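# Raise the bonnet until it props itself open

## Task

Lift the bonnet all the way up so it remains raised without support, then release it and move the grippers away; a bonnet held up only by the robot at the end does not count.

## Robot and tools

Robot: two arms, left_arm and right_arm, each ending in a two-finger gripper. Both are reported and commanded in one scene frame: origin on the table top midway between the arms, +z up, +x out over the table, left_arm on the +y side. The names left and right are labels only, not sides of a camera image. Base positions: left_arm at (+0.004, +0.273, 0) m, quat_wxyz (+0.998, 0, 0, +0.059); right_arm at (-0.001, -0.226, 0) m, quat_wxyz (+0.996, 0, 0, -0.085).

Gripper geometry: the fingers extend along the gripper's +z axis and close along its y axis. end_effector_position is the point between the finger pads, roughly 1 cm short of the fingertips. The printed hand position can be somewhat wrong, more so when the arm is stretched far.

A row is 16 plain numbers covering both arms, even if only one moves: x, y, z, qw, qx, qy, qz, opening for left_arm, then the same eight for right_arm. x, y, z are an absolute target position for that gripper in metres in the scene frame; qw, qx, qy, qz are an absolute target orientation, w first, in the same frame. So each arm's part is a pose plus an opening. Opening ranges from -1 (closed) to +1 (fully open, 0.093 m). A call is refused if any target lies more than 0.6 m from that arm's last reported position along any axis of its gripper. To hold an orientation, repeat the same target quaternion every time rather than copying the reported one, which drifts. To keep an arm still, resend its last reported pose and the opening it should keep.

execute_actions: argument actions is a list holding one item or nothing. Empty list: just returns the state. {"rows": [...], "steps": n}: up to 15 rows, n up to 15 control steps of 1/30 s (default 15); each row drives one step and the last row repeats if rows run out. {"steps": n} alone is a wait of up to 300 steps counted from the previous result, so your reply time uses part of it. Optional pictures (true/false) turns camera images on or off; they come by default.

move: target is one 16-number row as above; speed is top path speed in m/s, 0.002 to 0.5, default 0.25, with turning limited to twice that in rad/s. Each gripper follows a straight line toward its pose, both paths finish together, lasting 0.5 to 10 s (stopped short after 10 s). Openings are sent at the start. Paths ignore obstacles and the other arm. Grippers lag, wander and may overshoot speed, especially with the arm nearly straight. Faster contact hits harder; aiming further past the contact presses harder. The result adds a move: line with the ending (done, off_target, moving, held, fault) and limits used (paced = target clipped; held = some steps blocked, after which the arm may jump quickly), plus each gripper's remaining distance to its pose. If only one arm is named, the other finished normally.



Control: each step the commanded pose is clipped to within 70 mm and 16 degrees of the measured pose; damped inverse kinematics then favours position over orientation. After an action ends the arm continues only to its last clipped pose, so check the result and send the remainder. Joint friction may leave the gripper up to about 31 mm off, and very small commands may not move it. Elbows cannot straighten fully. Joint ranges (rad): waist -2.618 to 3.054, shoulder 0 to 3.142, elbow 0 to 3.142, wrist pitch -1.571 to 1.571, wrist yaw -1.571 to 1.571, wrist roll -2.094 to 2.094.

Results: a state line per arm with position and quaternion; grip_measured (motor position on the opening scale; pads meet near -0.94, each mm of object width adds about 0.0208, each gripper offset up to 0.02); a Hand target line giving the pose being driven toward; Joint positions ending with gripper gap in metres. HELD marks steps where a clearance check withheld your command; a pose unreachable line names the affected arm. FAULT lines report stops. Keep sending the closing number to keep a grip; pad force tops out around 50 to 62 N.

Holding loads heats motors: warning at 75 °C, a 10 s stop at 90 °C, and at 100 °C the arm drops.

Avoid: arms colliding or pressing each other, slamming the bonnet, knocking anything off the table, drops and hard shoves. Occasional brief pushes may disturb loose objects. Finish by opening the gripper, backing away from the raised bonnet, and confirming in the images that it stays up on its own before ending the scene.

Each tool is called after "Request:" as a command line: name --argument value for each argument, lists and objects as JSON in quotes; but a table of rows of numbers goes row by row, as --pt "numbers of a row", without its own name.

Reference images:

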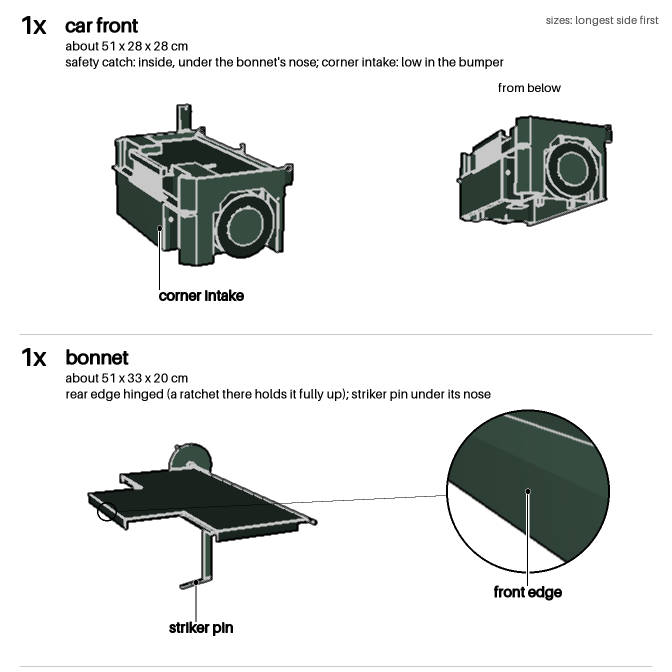

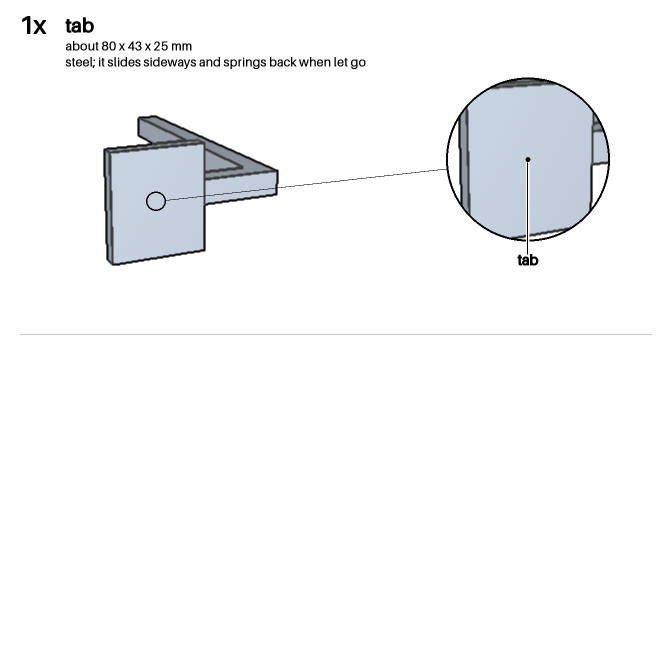

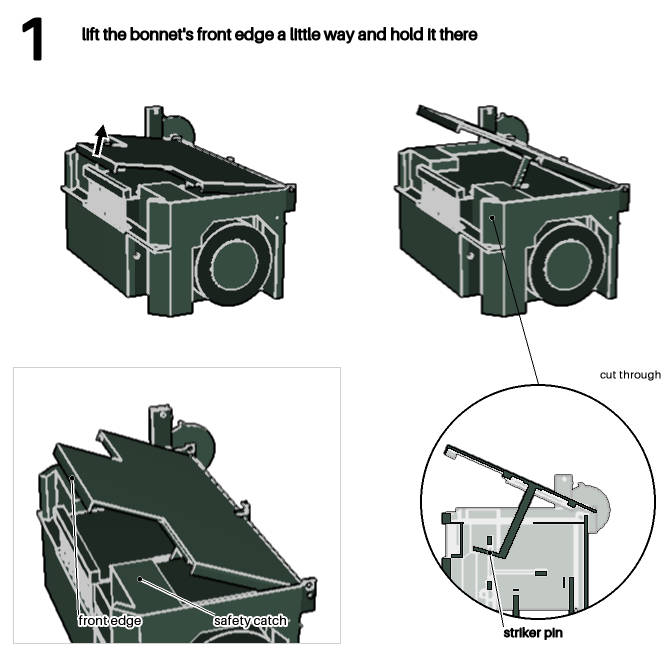

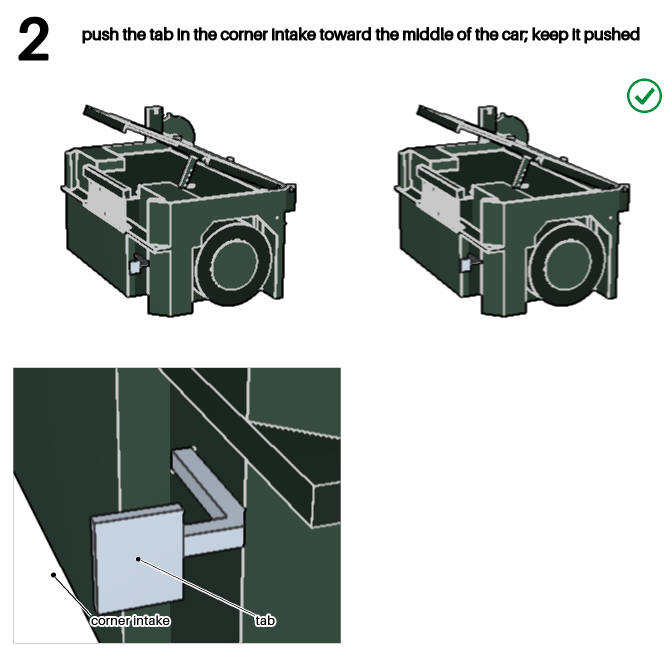

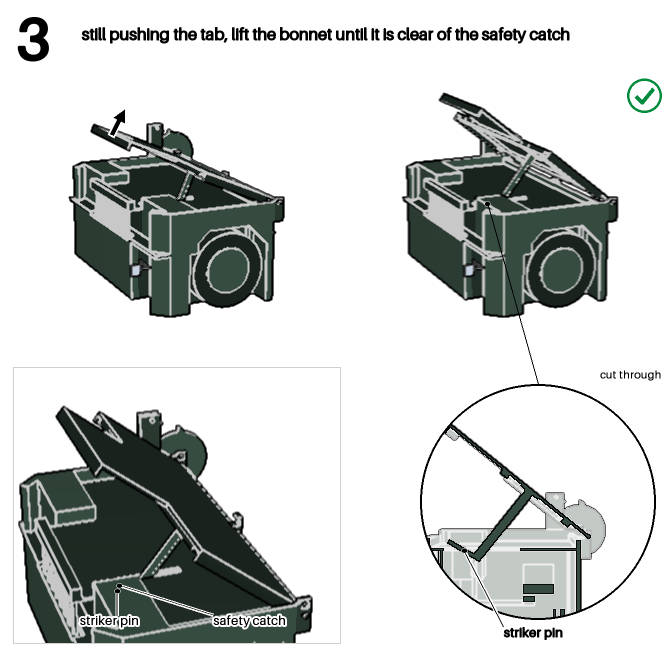

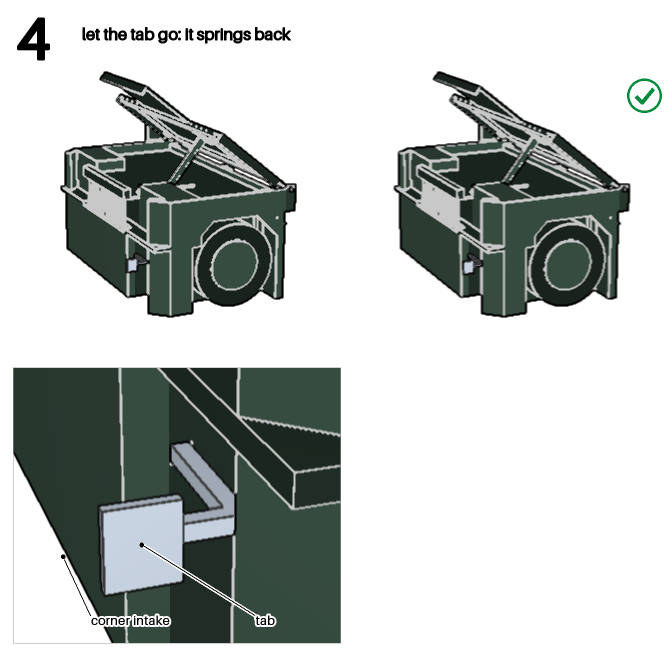

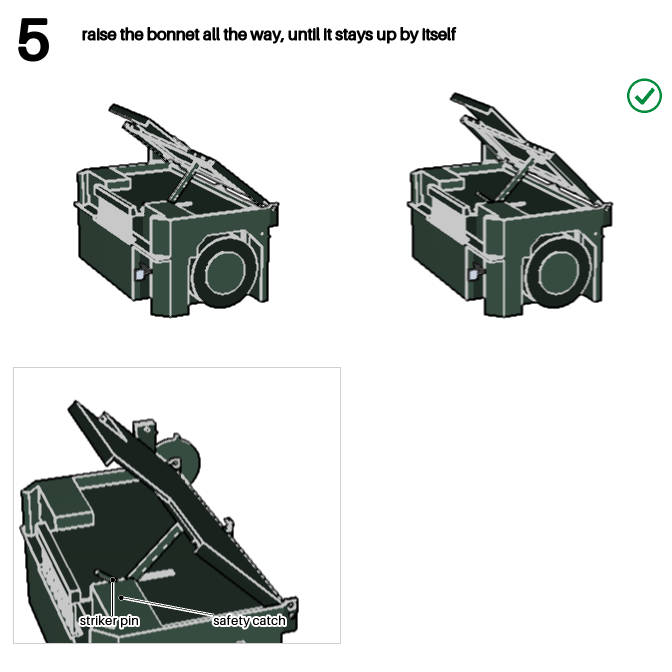

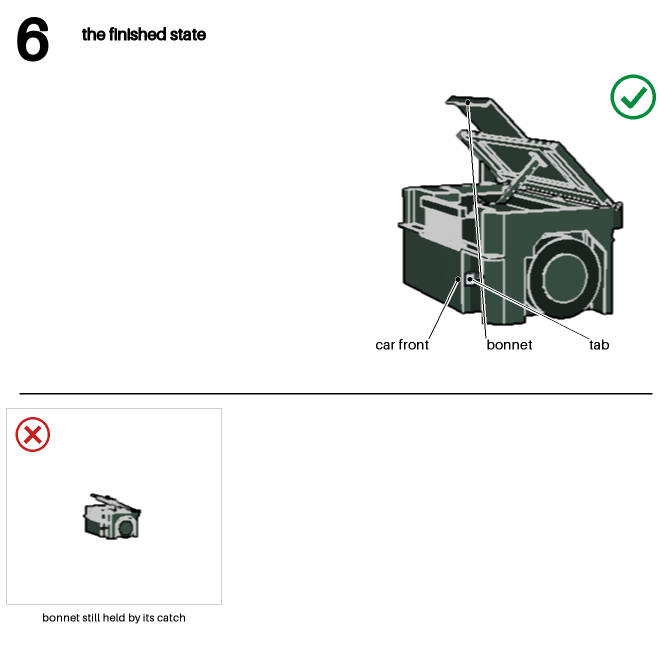

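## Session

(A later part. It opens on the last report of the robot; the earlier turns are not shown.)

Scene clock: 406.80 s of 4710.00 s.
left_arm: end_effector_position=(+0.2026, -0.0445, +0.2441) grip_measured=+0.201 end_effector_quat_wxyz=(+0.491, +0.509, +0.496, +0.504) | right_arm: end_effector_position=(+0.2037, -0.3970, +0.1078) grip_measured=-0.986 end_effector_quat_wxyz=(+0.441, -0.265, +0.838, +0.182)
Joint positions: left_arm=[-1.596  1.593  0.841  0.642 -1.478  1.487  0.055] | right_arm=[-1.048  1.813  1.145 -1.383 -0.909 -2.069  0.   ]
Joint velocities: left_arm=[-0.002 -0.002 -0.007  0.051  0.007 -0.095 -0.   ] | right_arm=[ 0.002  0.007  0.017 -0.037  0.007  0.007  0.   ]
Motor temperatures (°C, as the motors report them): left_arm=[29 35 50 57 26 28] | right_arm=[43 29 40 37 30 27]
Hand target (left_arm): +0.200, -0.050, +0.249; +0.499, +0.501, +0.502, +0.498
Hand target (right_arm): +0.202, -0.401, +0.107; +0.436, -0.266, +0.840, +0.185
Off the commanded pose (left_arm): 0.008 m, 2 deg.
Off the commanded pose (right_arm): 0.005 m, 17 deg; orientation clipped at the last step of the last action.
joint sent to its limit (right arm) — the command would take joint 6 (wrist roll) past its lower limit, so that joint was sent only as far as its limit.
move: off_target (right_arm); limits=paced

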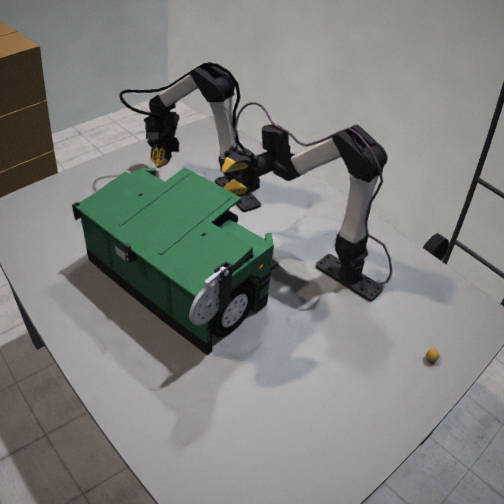

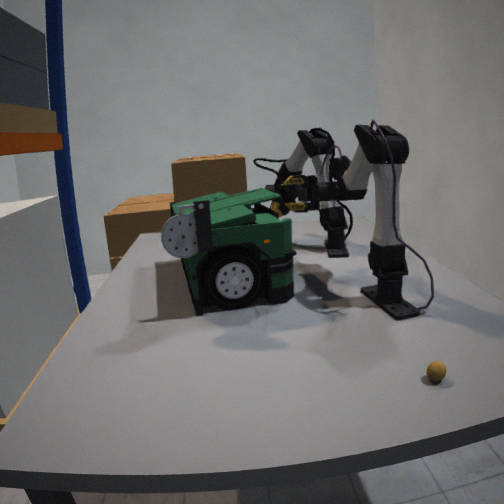

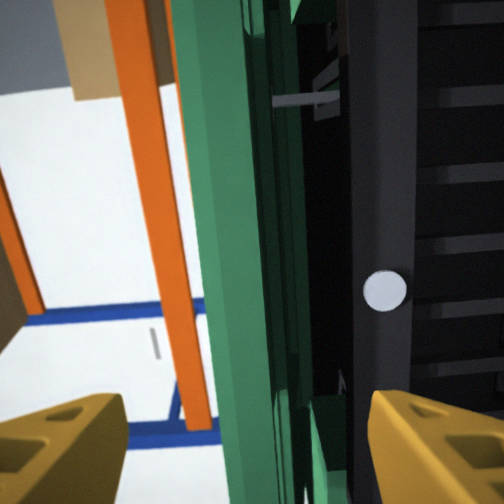

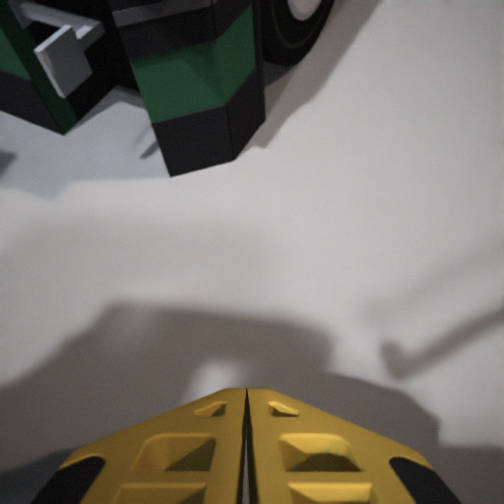

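Request:
move --target '[0.215,-0.025,0.258,0.445,0.445,0.55,0.55,0.2,0.2,-0.40,0.108,0.44,-0.265,0.84,0.182,-1]' --speed 0.08

Request:
move --target '[0.275,-0.012,0.262,0.445,0.445,0.55,0.55,0.2,0.2,-0.40,0.108,0.44,-0.265,0.84,0.182,-1]' --speed 0.04

Request:
move --target '[0.278,-0.012,0.335,0.445,0.445,0.55,0.55,0.2,0.2,-0.40,0.108,0.44,-0.265,0.84,0.182,-1]' --speed 0.03

Scene clock: 426.60 s of 4710.00 s.
left_arm: end_effector_position=(+0.2120, -0.0269, +0.2483) grip_measured=+0.201 end_effector_quat_wxyz=(+0.460, +0.474, +0.525, +0.537) | right_arm: end_effector_position=(+0.2033, -0.3965, +0.1078) grip_measured=-0.986 end_effector_quat_wxyz=(+0.440, -0.265, +0.838, +0.184)
Joint positions: left_arm=[-1.564  1.607  0.865  0.637 -1.573  1.491  0.055] | right_arm=[-1.048  1.813  1.146 -1.386 -0.907 -2.069  0.   ]
Joint velocities: left_arm=[-0.012 -0.027 -0.012  0.037  0.022 -0.051  0.   ] | right_arm=[ 0.022  0.017 -0.012 -0.081 -0.007 -0.095  0.   ]
Motor temperatures (°C, as the motors report them): left_arm=[29 35 48 53 26 28] | right_arm=[38 31 41 35 30 27]
Hand target (left_arm): +0.215, -0.025, +0.257; +0.462, +0.461, +0.535, +0.536
Hand target (right_arm): +0.200, -0.400, +0.108; +0.438, -0.263, +0.840, +0.181
Off the commanded pose (left_arm): 0.010 m, 5 deg.
Off the commanded pose (right_arm): 0.005 m, 0 deg.
joint sent to its limit (left arm) — the command would take joint 5 (wrist yaw) past its lower limit, so that joint was sent only as far as its limit.
joint sent to its limit (right arm) — the command would take joint 6 (wrist roll) past its lower limit, so that joint was sent only as far as its limit.
After step 90, 15.23 s passed at rest.
move: off_target (left_arm)

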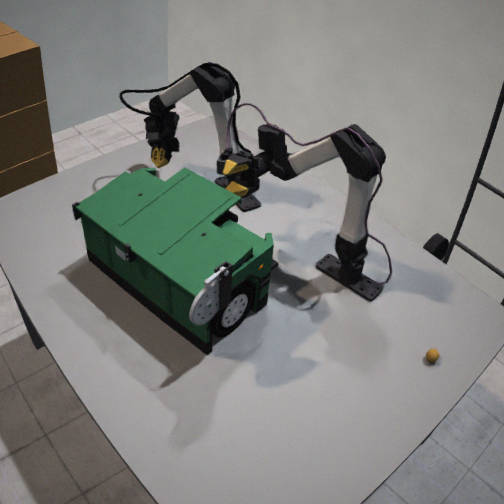

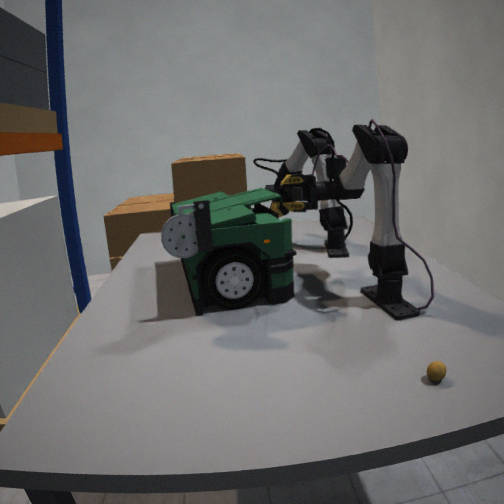

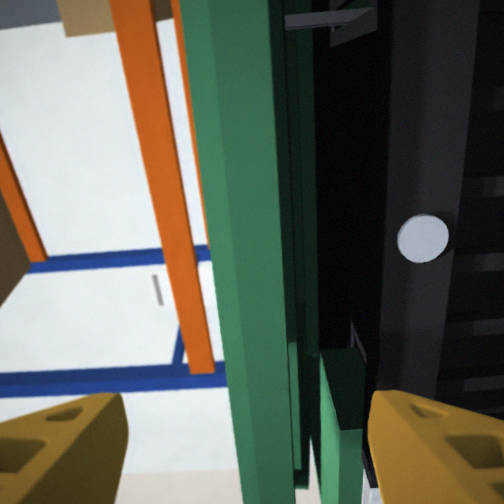

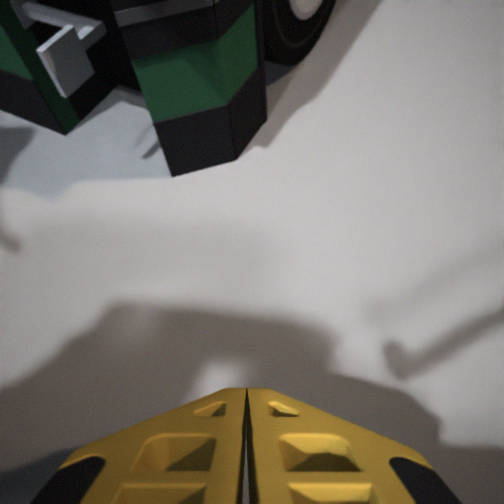

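Scene clock: 428.57 s of 4710.00 s.
left_arm: end_effector_position=(+0.2684, -0.0086, +0.2587) grip_measured=+0.201 end_effector_quat_wxyz=(+0.440, +0.451, +0.545, +0.553) | right_arm: end_effector_position=(+0.2033, -0.3965, +0.1078) grip_measured=-0.986 end_effector_quat_wxyz=(+0.440, -0.265, +0.838, +0.184)
Joint positions: left_arm=[-1.386  1.627  0.899  0.726 -1.475  1.587  0.055] | right_arm=[-1.048  1.813  1.146 -1.386 -0.907 -2.069  0.   ]
Joint velocities: left_arm=[-0.002  0.012  0.002  0.007  0.022  0.007 -0.   ] | right_arm=[ 0.002  0.002 -0.007 -0.022  0.022  0.007  0.   ]
Motor temperatures (°C, as the motors report them): left_arm=[29 35 48 53 26 28] | right_arm=[37 32 40 35 30 27]
Hand target (left_arm): +0.275, -0.012, +0.262; +0.445, +0.444, +0.549, +0.550
Hand target (right_arm): +0.200, -0.400, +0.108; +0.438, -0.263, +0.840, +0.181
Off the commanded pose (left_arm): 0.008 m, 1 deg.
Off the commanded pose (right_arm): 0.005 m, 0 deg.
joint sent to its limit (right arm) — the command would take joint 6 (wrist roll) past its lower limit, so that joint was sent only as far as its limit.
move: done

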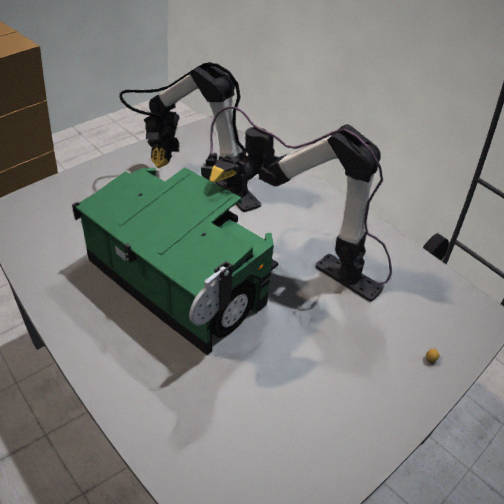

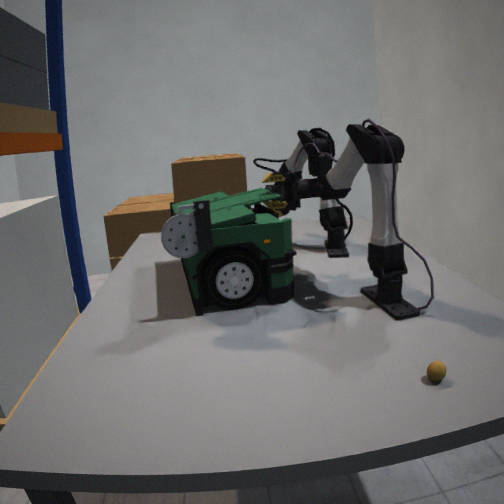

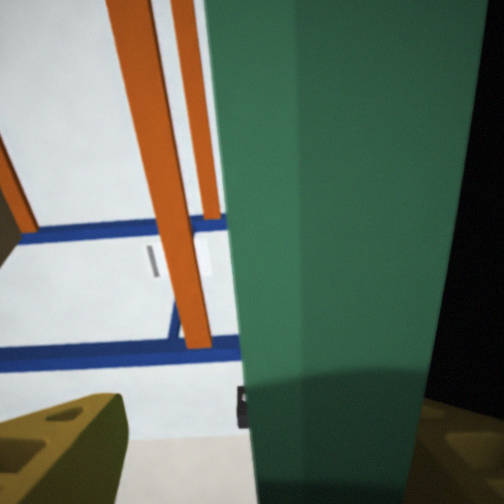

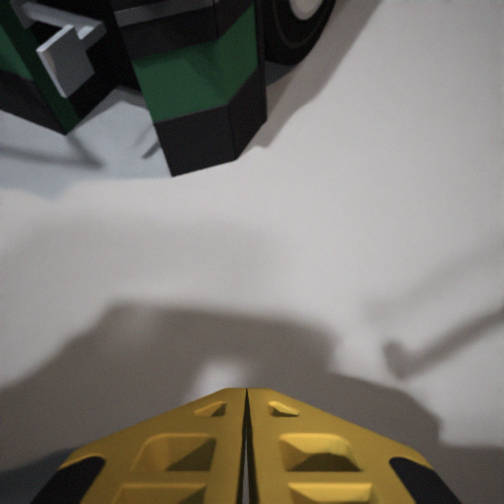

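Scene clock: 431.43 s of 4710.00 s.
left_arm: end_effector_position=(+0.2736, -0.0145, +0.2845) grip_measured=+0.201 end_effector_quat_wxyz=(+0.383, +0.504, +0.509, +0.583) | right_arm: end_effector_position=(+0.2033, -0.3965, +0.1078) grip_measured=-0.986 end_effector_quat_wxyz=(+0.440, -0.265, +0.838, +0.184)
Joint positions: left_arm=[-1.376  1.59   1.066  0.28  -1.463  1.527  0.055] | right_arm=[-1.048  1.813  1.146 -1.386 -0.907 -2.069  0.   ]
Joint velocities: left_arm=[ 0.022  0.017  0.032 -0.168  0.037 -0.11  -0.   ] | right_arm=[ 0.007 -0.012 -0.012 -0.022 -0.022 -0.051  0.   ]
Motor temperatures (°C, as the motors report them): left_arm=[29 35 48 53 26 28] | right_arm=[37 32 40 35 30 27]
Hand target (left_arm): +0.275, -0.007, +0.334; +0.443, +0.446, +0.551, +0.549
Hand target (right_arm): +0.200, -0.400, +0.108; +0.438, -0.263, +0.840, +0.181
Off the commanded pose (left_arm): 0.051 m, 12 deg.
Off the commanded pose (right_arm): 0.005 m, 0 deg.
joint sent to its limit (right arm) — the command would take joint 6 (wrist roll) past its lower limit, so that joint was sent only as far as its limit.
move: off_target (left_arm)

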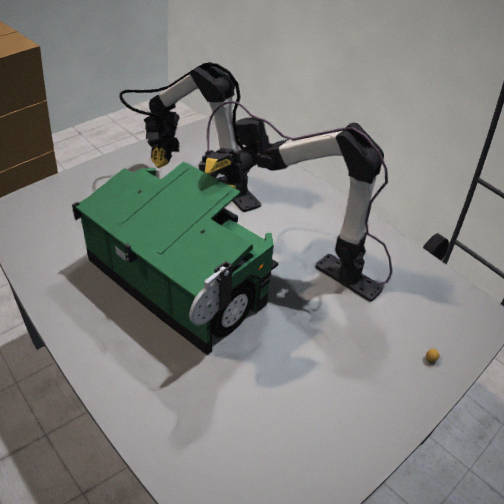

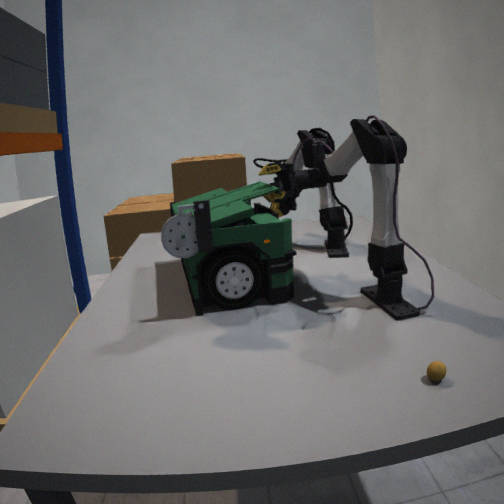

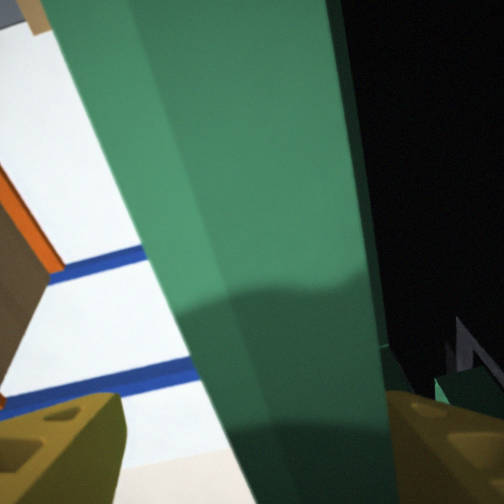

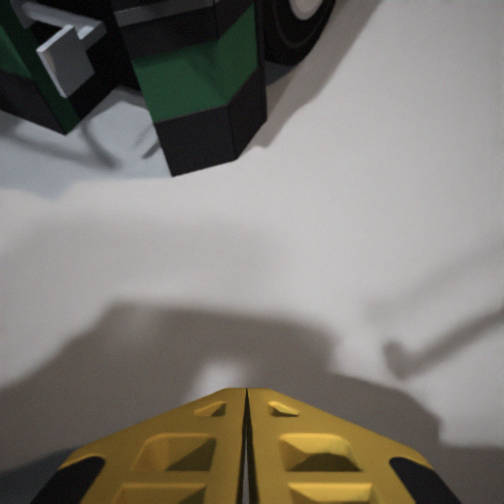

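Request:
move --target '[0.285,-0.012,0.39,0.445,0.445,0.55,0.55,0.2,0.235,-0.28,0.108,0.506,-0.351,0.751,0.236,-1]' --speed 0.05

Scene clock: 438.87 s of 4710.00 s.
left_arm: end_effector_position=(+0.2875, -0.0112, +0.3360) grip_measured=+0.201 end_effector_quat_wxyz=(+0.369, +0.506, +0.515, +0.585) | right_arm: end_effector_position=(+0.2337, -0.2839, +0.1067) grip_measured=-0.986 end_effector_quat_wxyz=(+0.498, -0.340, +0.760, +0.243)
Joint positions: left_arm=[-1.336  1.58   1.301 -0.056 -1.441  1.451  0.055] | right_arm=[-0.75   1.671  0.848 -1.233 -1.119 -2.069  0.   ]
Joint velocities: left_arm=[-0.002  0.027  0.027  0.037 -0.022 -0.007  0.   ] | right_arm=[-0.017  0.002  0.007 -0.007 -0.037 -0.037  0.   ]
Motor temperatures (°C, as the motors report them): left_arm=[29 37 50 54 26 28] | right_arm=[36 33 40 34 30 27]
Hand target (left_arm): +0.282, -0.005, +0.388; +0.441, +0.447, +0.555, +0.546
Hand target (right_arm): +0.234, -0.279, +0.108; +0.505, -0.349, +0.753, +0.236
Off the commanded pose (left_arm): 0.054 m, 12 deg.
Off the commanded pose (right_arm): 0.004 m, 2 deg.
joint sent to its limit (right arm) — the command would take joint 6 (wrist roll) past its lower limit, so that joint was sent only as far as its limit.
After step 90, 1.10 s passed at rest.
move: off_target (left_arm)

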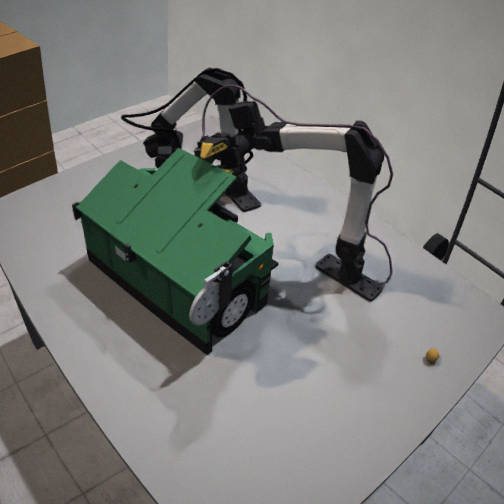

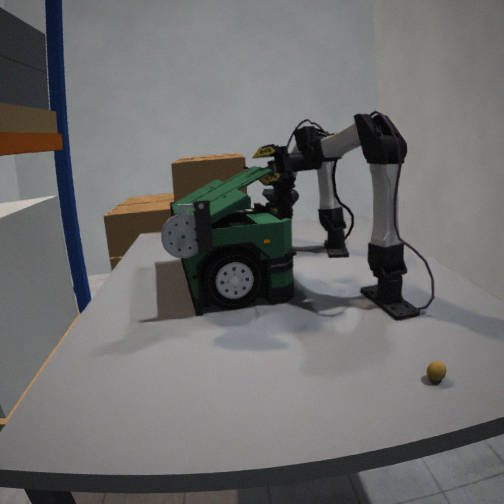

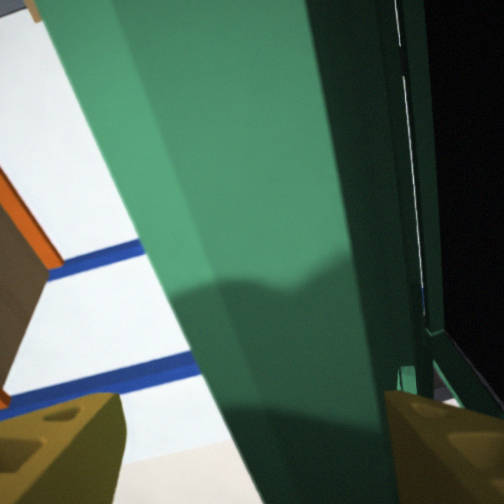

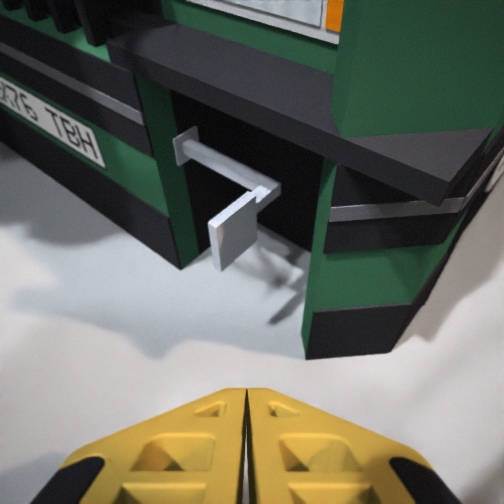

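Request:
move --target '[0.29,-0.012,0.40,0.445,0.445,0.55,0.55,0.2,0.272,-0.238,0.104,0.506,-0.351,0.751,0.236,-1]' --speed 0.1

Request:
move --target '[0.29,-0.012,0.40,0.445,0.445,0.55,0.55,0.2,0.288,-0.225,0.104,0.506,-0.351,0.751,0.236,-1]' --speed 0.05

Request:
move --target '[0.29,-0.012,0.40,0.445,0.445,0.55,0.55,0.2,0.295,-0.17,0.102,0.506,-0.351,0.751,0.236,-1]' --speed 0.05

Scene clock: 450.63 s of 4710.00 s.
left_arm: end_effector_position=(+0.2925, -0.0109, +0.3449) grip_measured=+0.201 end_effector_quat_wxyz=(+0.364, +0.508, +0.517, +0.585) | right_arm: end_effector_position=(+0.2726, -0.2419, +0.1045) grip_measured=-0.986 end_effector_quat_wxyz=(+0.504, -0.349, +0.753, +0.240)
Joint positions: left_arm=[-1.322  1.593  1.364 -0.144 -1.433  1.421  0.055] | right_arm=[-0.494  1.505  0.699 -0.695 -1.184 -1.484  0.   ]
Joint velocities: left_arm=[-0.002  0.002 -0.007 -0.007  0.037 -0.022 -0.001] | right_arm=[-0.022 -0.017 -0.002  0.007 -0.051  0.095  0.   ]
Motor temperatures (°C, as the motors report them): left_arm=[29 38 53 56 26 28] | right_arm=[35 34 39 33 30 27]
Hand target (left_arm): +0.287, -0.005, +0.398; +0.439, +0.448, +0.557, +0.545
Hand target (right_arm): +0.271, -0.237, +0.105; +0.507, -0.353, +0.748, +0.241
Off the commanded pose (left_arm): 0.055 m, 13 deg.
Off the commanded pose (right_arm): 0.004 m, 1 deg.
After step 90, 7.07 s passed at rest.
move: off_target (left_arm)

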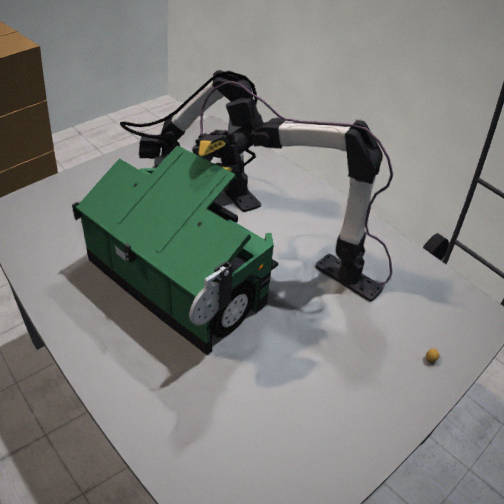

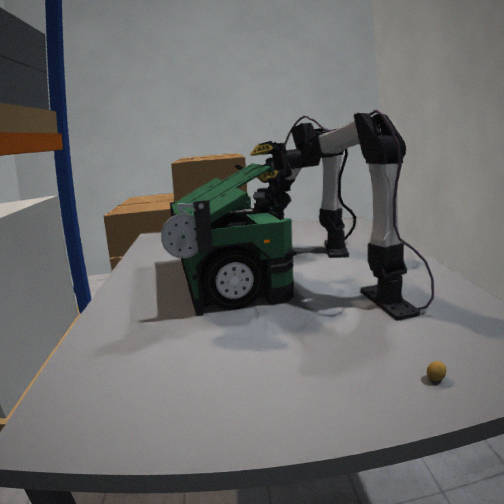

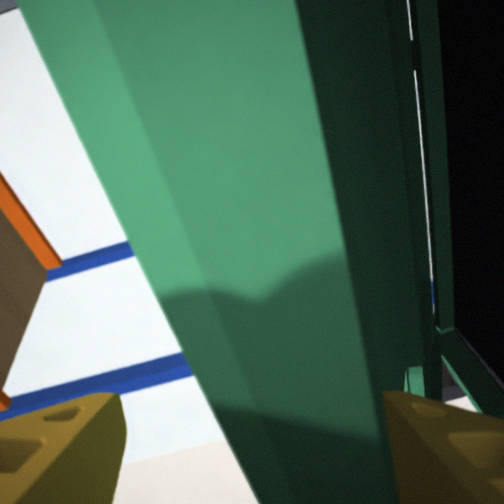

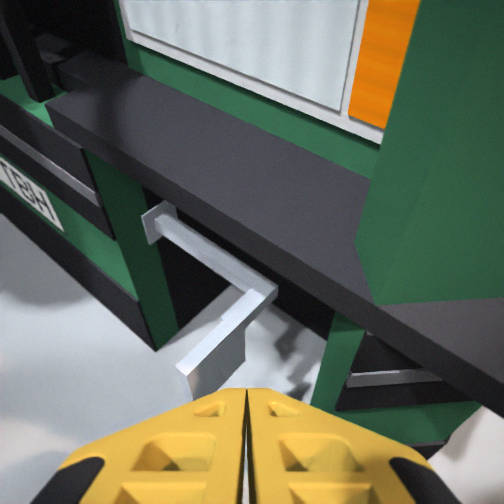

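Scene clock: 453.17 s of 4710.00 s.
left_arm: end_effector_position=(+0.2930, -0.0127, +0.3397) grip_measured=+0.201 end_effector_quat_wxyz=(+0.358, +0.519, +0.513, +0.583) | right_arm: end_effector_position=(+0.2855, -0.2303, +0.1045) grip_measured=-0.986 end_effector_quat_wxyz=(+0.502, -0.336, +0.757, +0.248)
Joint positions: left_arm=[-1.321  1.602  1.382 -0.221 -1.418  1.374  0.055] | right_arm=[-0.418  1.469  0.653 -0.494 -1.175 -1.249  0.   ]
Joint velocities: left_arm=[-0.007 -0.007  0.007 -0.007  0.037 -0.007 -0.   ] | right_arm=[-0.007 -0.027  0.012 -0.051 -0.051 -0.051  0.   ]
Motor temperatures (°C, as the motors report them): left_arm=[29 39 53 56 26 28] | right_arm=[34 34 38 33 30 27]
Hand target (left_arm): +0.286, -0.004, +0.397; +0.437, +0.448, +0.559, +0.544
Hand target (right_arm): +0.287, -0.225, +0.105; +0.506, -0.353, +0.750, +0.239
Off the commanded pose (left_arm): 0.060 m, 14 deg.
Off the commanded pose (right_arm): 0.006 m, 2 deg.
move: off_target (left_arm)

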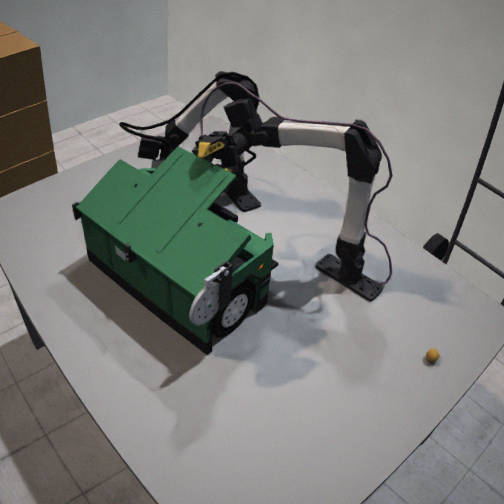

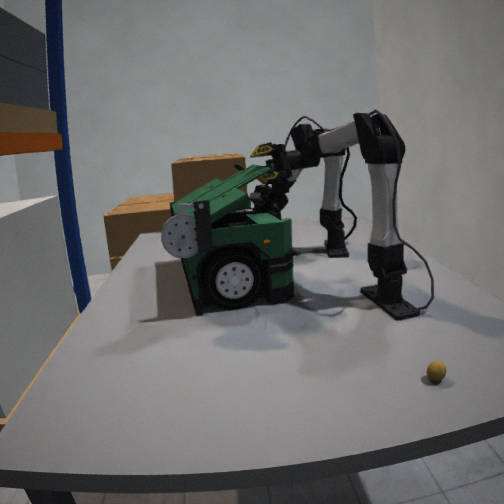

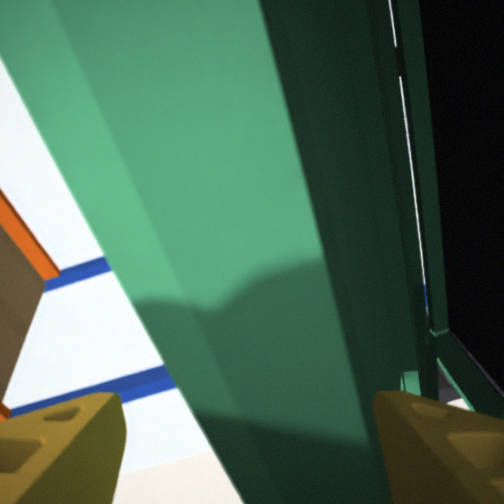

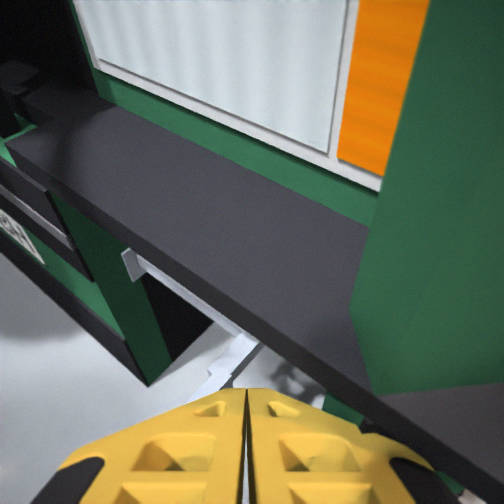

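Scene clock: 456.03 s of 4710.00 s.
left_arm: end_effector_position=(+0.2934, -0.0137, +0.3365) grip_measured=+0.201 end_effector_quat_wxyz=(+0.360, +0.523, +0.515, +0.576) | right_arm: end_effector_position=(+0.2871, -0.2129, +0.1026) grip_measured=-0.986 end_effector_quat_wxyz=(+0.511, -0.273, +0.782, +0.230)
Joint positions: left_arm=[-1.32   1.606  1.391 -0.265 -1.404  1.331  0.055] | right_arm=[-0.326  1.283  0.44  -0.066 -1.08  -0.76   0.   ]
Joint velocities: left_arm=[ 0.007 -0.002 -0.002  0.007 -0.037  0.007  0.   ] | right_arm=[-0.012 -0.012 -0.007 -0.022 -0.037 -0.007  0.   ]
Motor temperatures (°C, as the motors report them): left_arm=[29 39 53 56 26 28] | right_arm=[35 34 38 34 30 27]
Hand target (left_arm): +0.286, -0.004, +0.396; +0.436, +0.448, +0.561, +0.543
Hand target (right_arm): +0.286, -0.173, +0.104; +0.507, -0.352, +0.749, +0.241
Off the commanded pose (left_arm): 0.064 m, 14 deg.
Off the commanded pose (right_arm): 0.044 m, 10 deg.
move: off_target (left_arm, right_arm)

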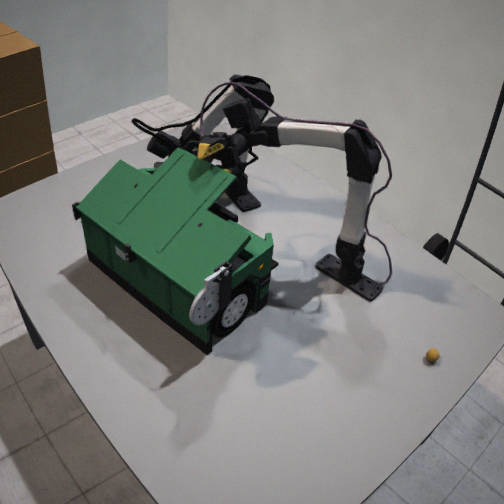

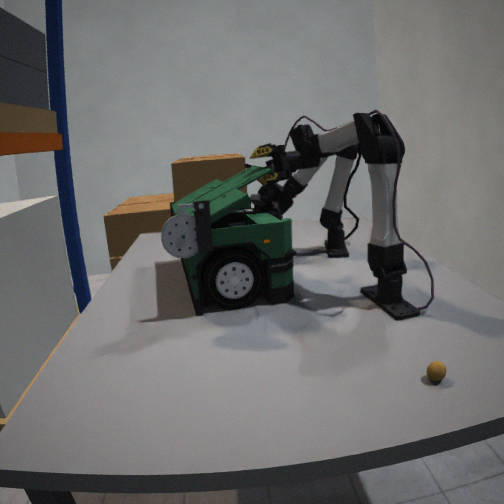

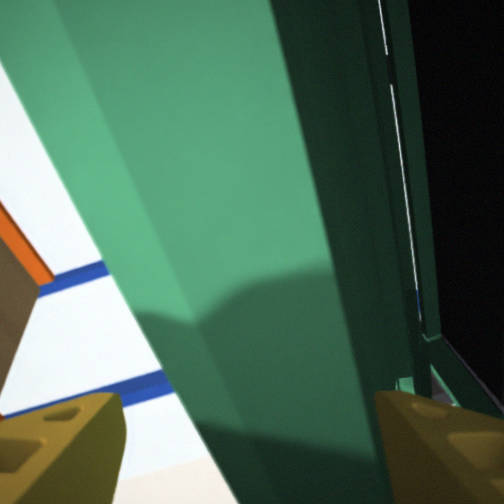

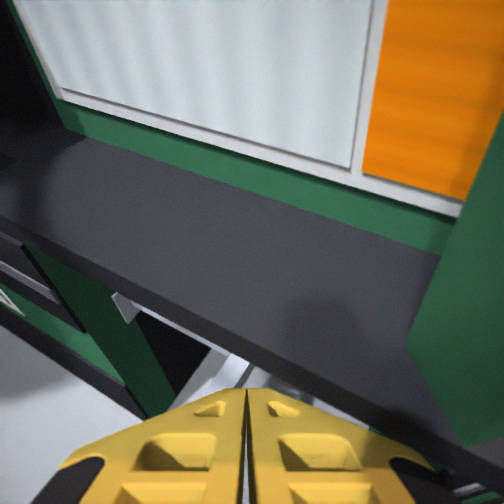

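Request:
move --target '[0.30,-0.014,0.41,0.36,0.523,0.515,0.576,0.2,0.295,-0.16,0.102,0.506,-0.351,0.751,0.236,-1]' --speed 0.05

Scene clock: 464.30 s of 4710.00 s.
left_arm: end_effector_position=(+0.3010, -0.0208, +0.3569) grip_measured=+0.201 end_effector_quat_wxyz=(+0.306, +0.592, +0.482, +0.568) | right_arm: end_effector_position=(+0.2882, -0.2128, +0.1025) grip_measured=-0.986 end_effector_quat_wxyz=(+0.513, -0.255, +0.790, +0.218)
Joint positions: left_arm=[-1.3    1.683  1.671 -0.693 -1.31   1.276  0.055] | right_arm=[-0.308  1.243  0.404  0.002 -1.036 -0.671  0.   ]
Joint velocities: left_arm=[-0.007 -0.007  0.027 -0.081 -0.022  0.007 -0.001] | right_arm=[ 0.002 -0.017 -0.022 -0.007 -0.007  0.037  0.   ]
Motor temperatures (°C, as the motors report them): left_arm=[29 40 55 57 26 28] | right_arm=[39 33 39 35 30 27]
Hand target (left_arm): +0.296, -0.008, +0.406; +0.356, +0.524, +0.520, +0.573
Hand target (right_arm): +0.284, -0.166, +0.104; +0.508, -0.349, +0.750, +0.240
Off the commanded pose (left_arm): 0.054 m, 11 deg.
Off the commanded pose (right_arm): 0.053 m, 12 deg.
After step 90, 3.27 s passed at rest.
move: off_target (left_arm, right_arm)

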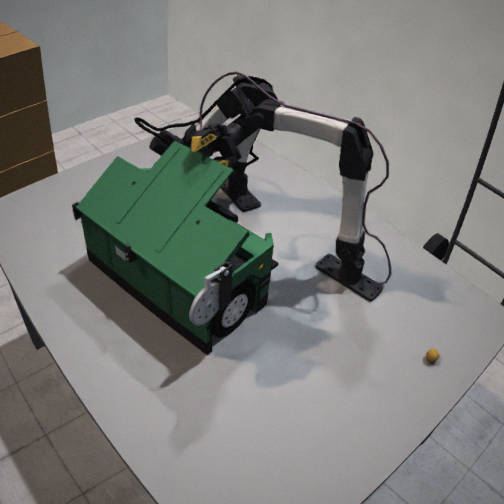

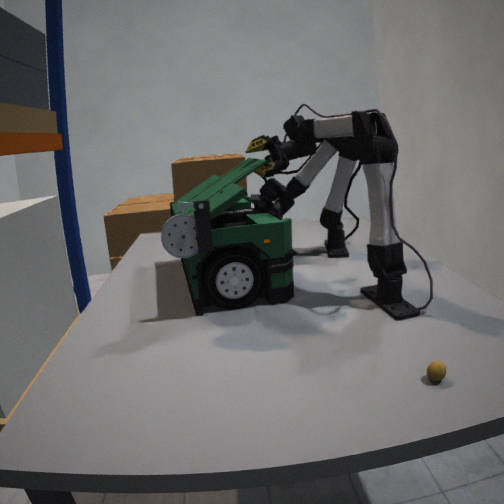

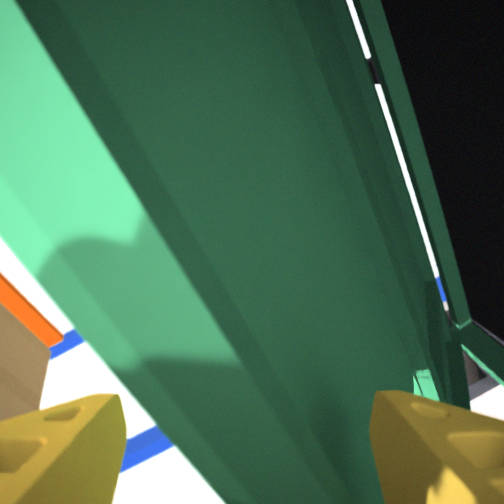

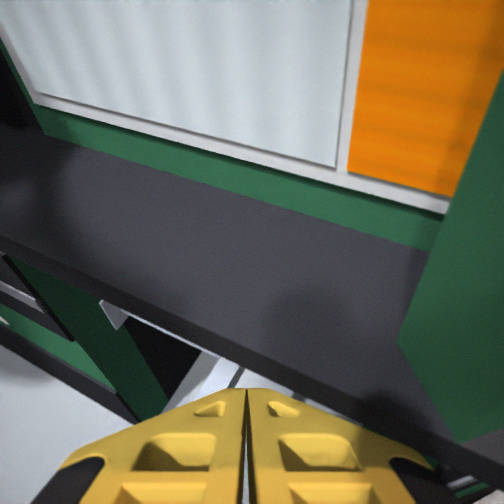

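Request:
move --target '[0.315,-0.018,0.43,0.33,0.56,0.50,0.573,0.2,0.295,-0.17,0.102,0.506,-0.351,0.751,0.236,-1]' --speed 0.05

Scene clock: 474.03 s of 4710.00 s.
left_arm: end_effector_position=(+0.3134, -0.0210, +0.3745) grip_measured=+0.201 end_effector_quat_wxyz=(+0.267, +0.628, +0.475, +0.555) | right_arm: end_effector_position=(+0.2881, -0.2137, +0.1023) grip_measured=-0.986 end_effector_quat_wxyz=(+0.513, -0.254, +0.791, +0.218)
Joint positions: left_arm=[-1.262  1.787  1.948 -0.991 -1.237  1.242  0.055] | right_arm=[-0.312  1.243  0.404  0.001 -1.035 -0.672  0.   ]
Joint velocities: left_arm=[-0.007  0.022  0.027 -0.11   0.037  0.125 -0.001] | right_arm=[-0.012  0.002  0.017 -0.037  0.007  0.007  0.   ]
Motor temperatures (°C, as the motors report them): left_arm=[29 41 56 56 27 28] | right_arm=[44 32 39 35 29 27]
Hand target (left_arm): +0.309, -0.010, +0.426; +0.323, +0.561, +0.508, +0.569
Hand target (right_arm): +0.287, -0.174, +0.103; +0.510, -0.346, +0.751, +0.237
Off the commanded pose (left_arm): 0.056 m, 11 deg.
Off the commanded pose (right_arm): 0.044 m, 12 deg.
After step 90, 4.37 s passed at rest.
move: off_target (left_arm, right_arm)

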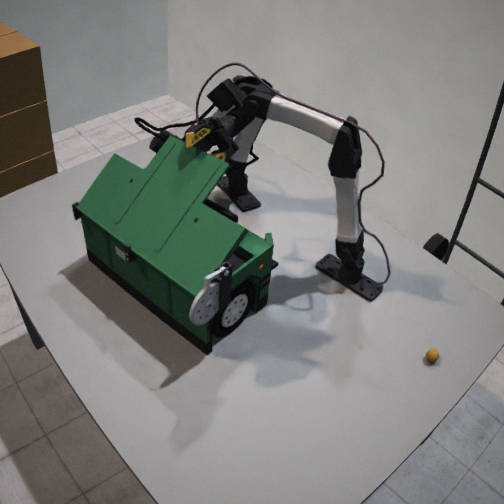

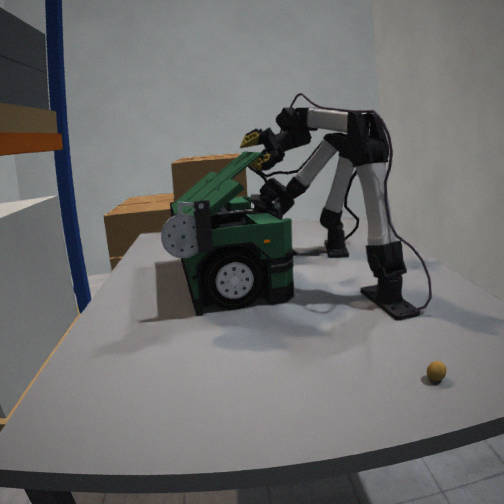

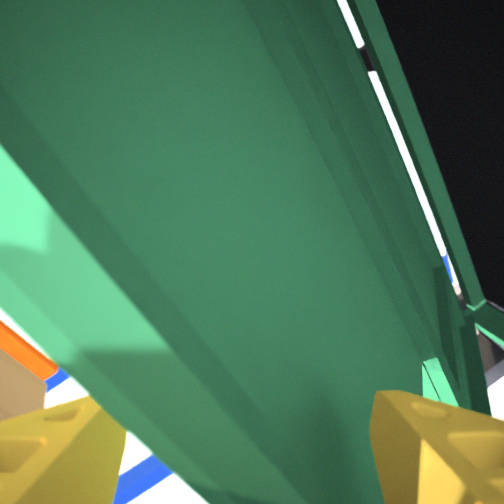

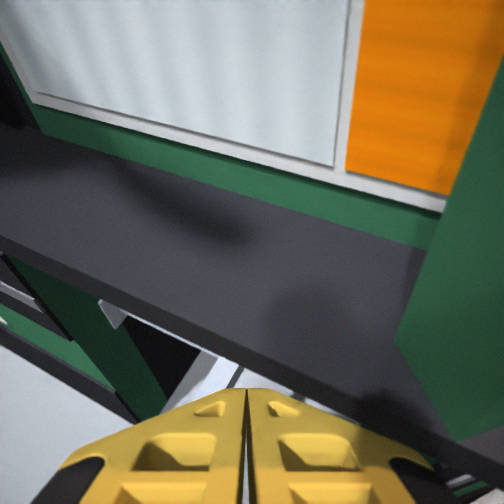

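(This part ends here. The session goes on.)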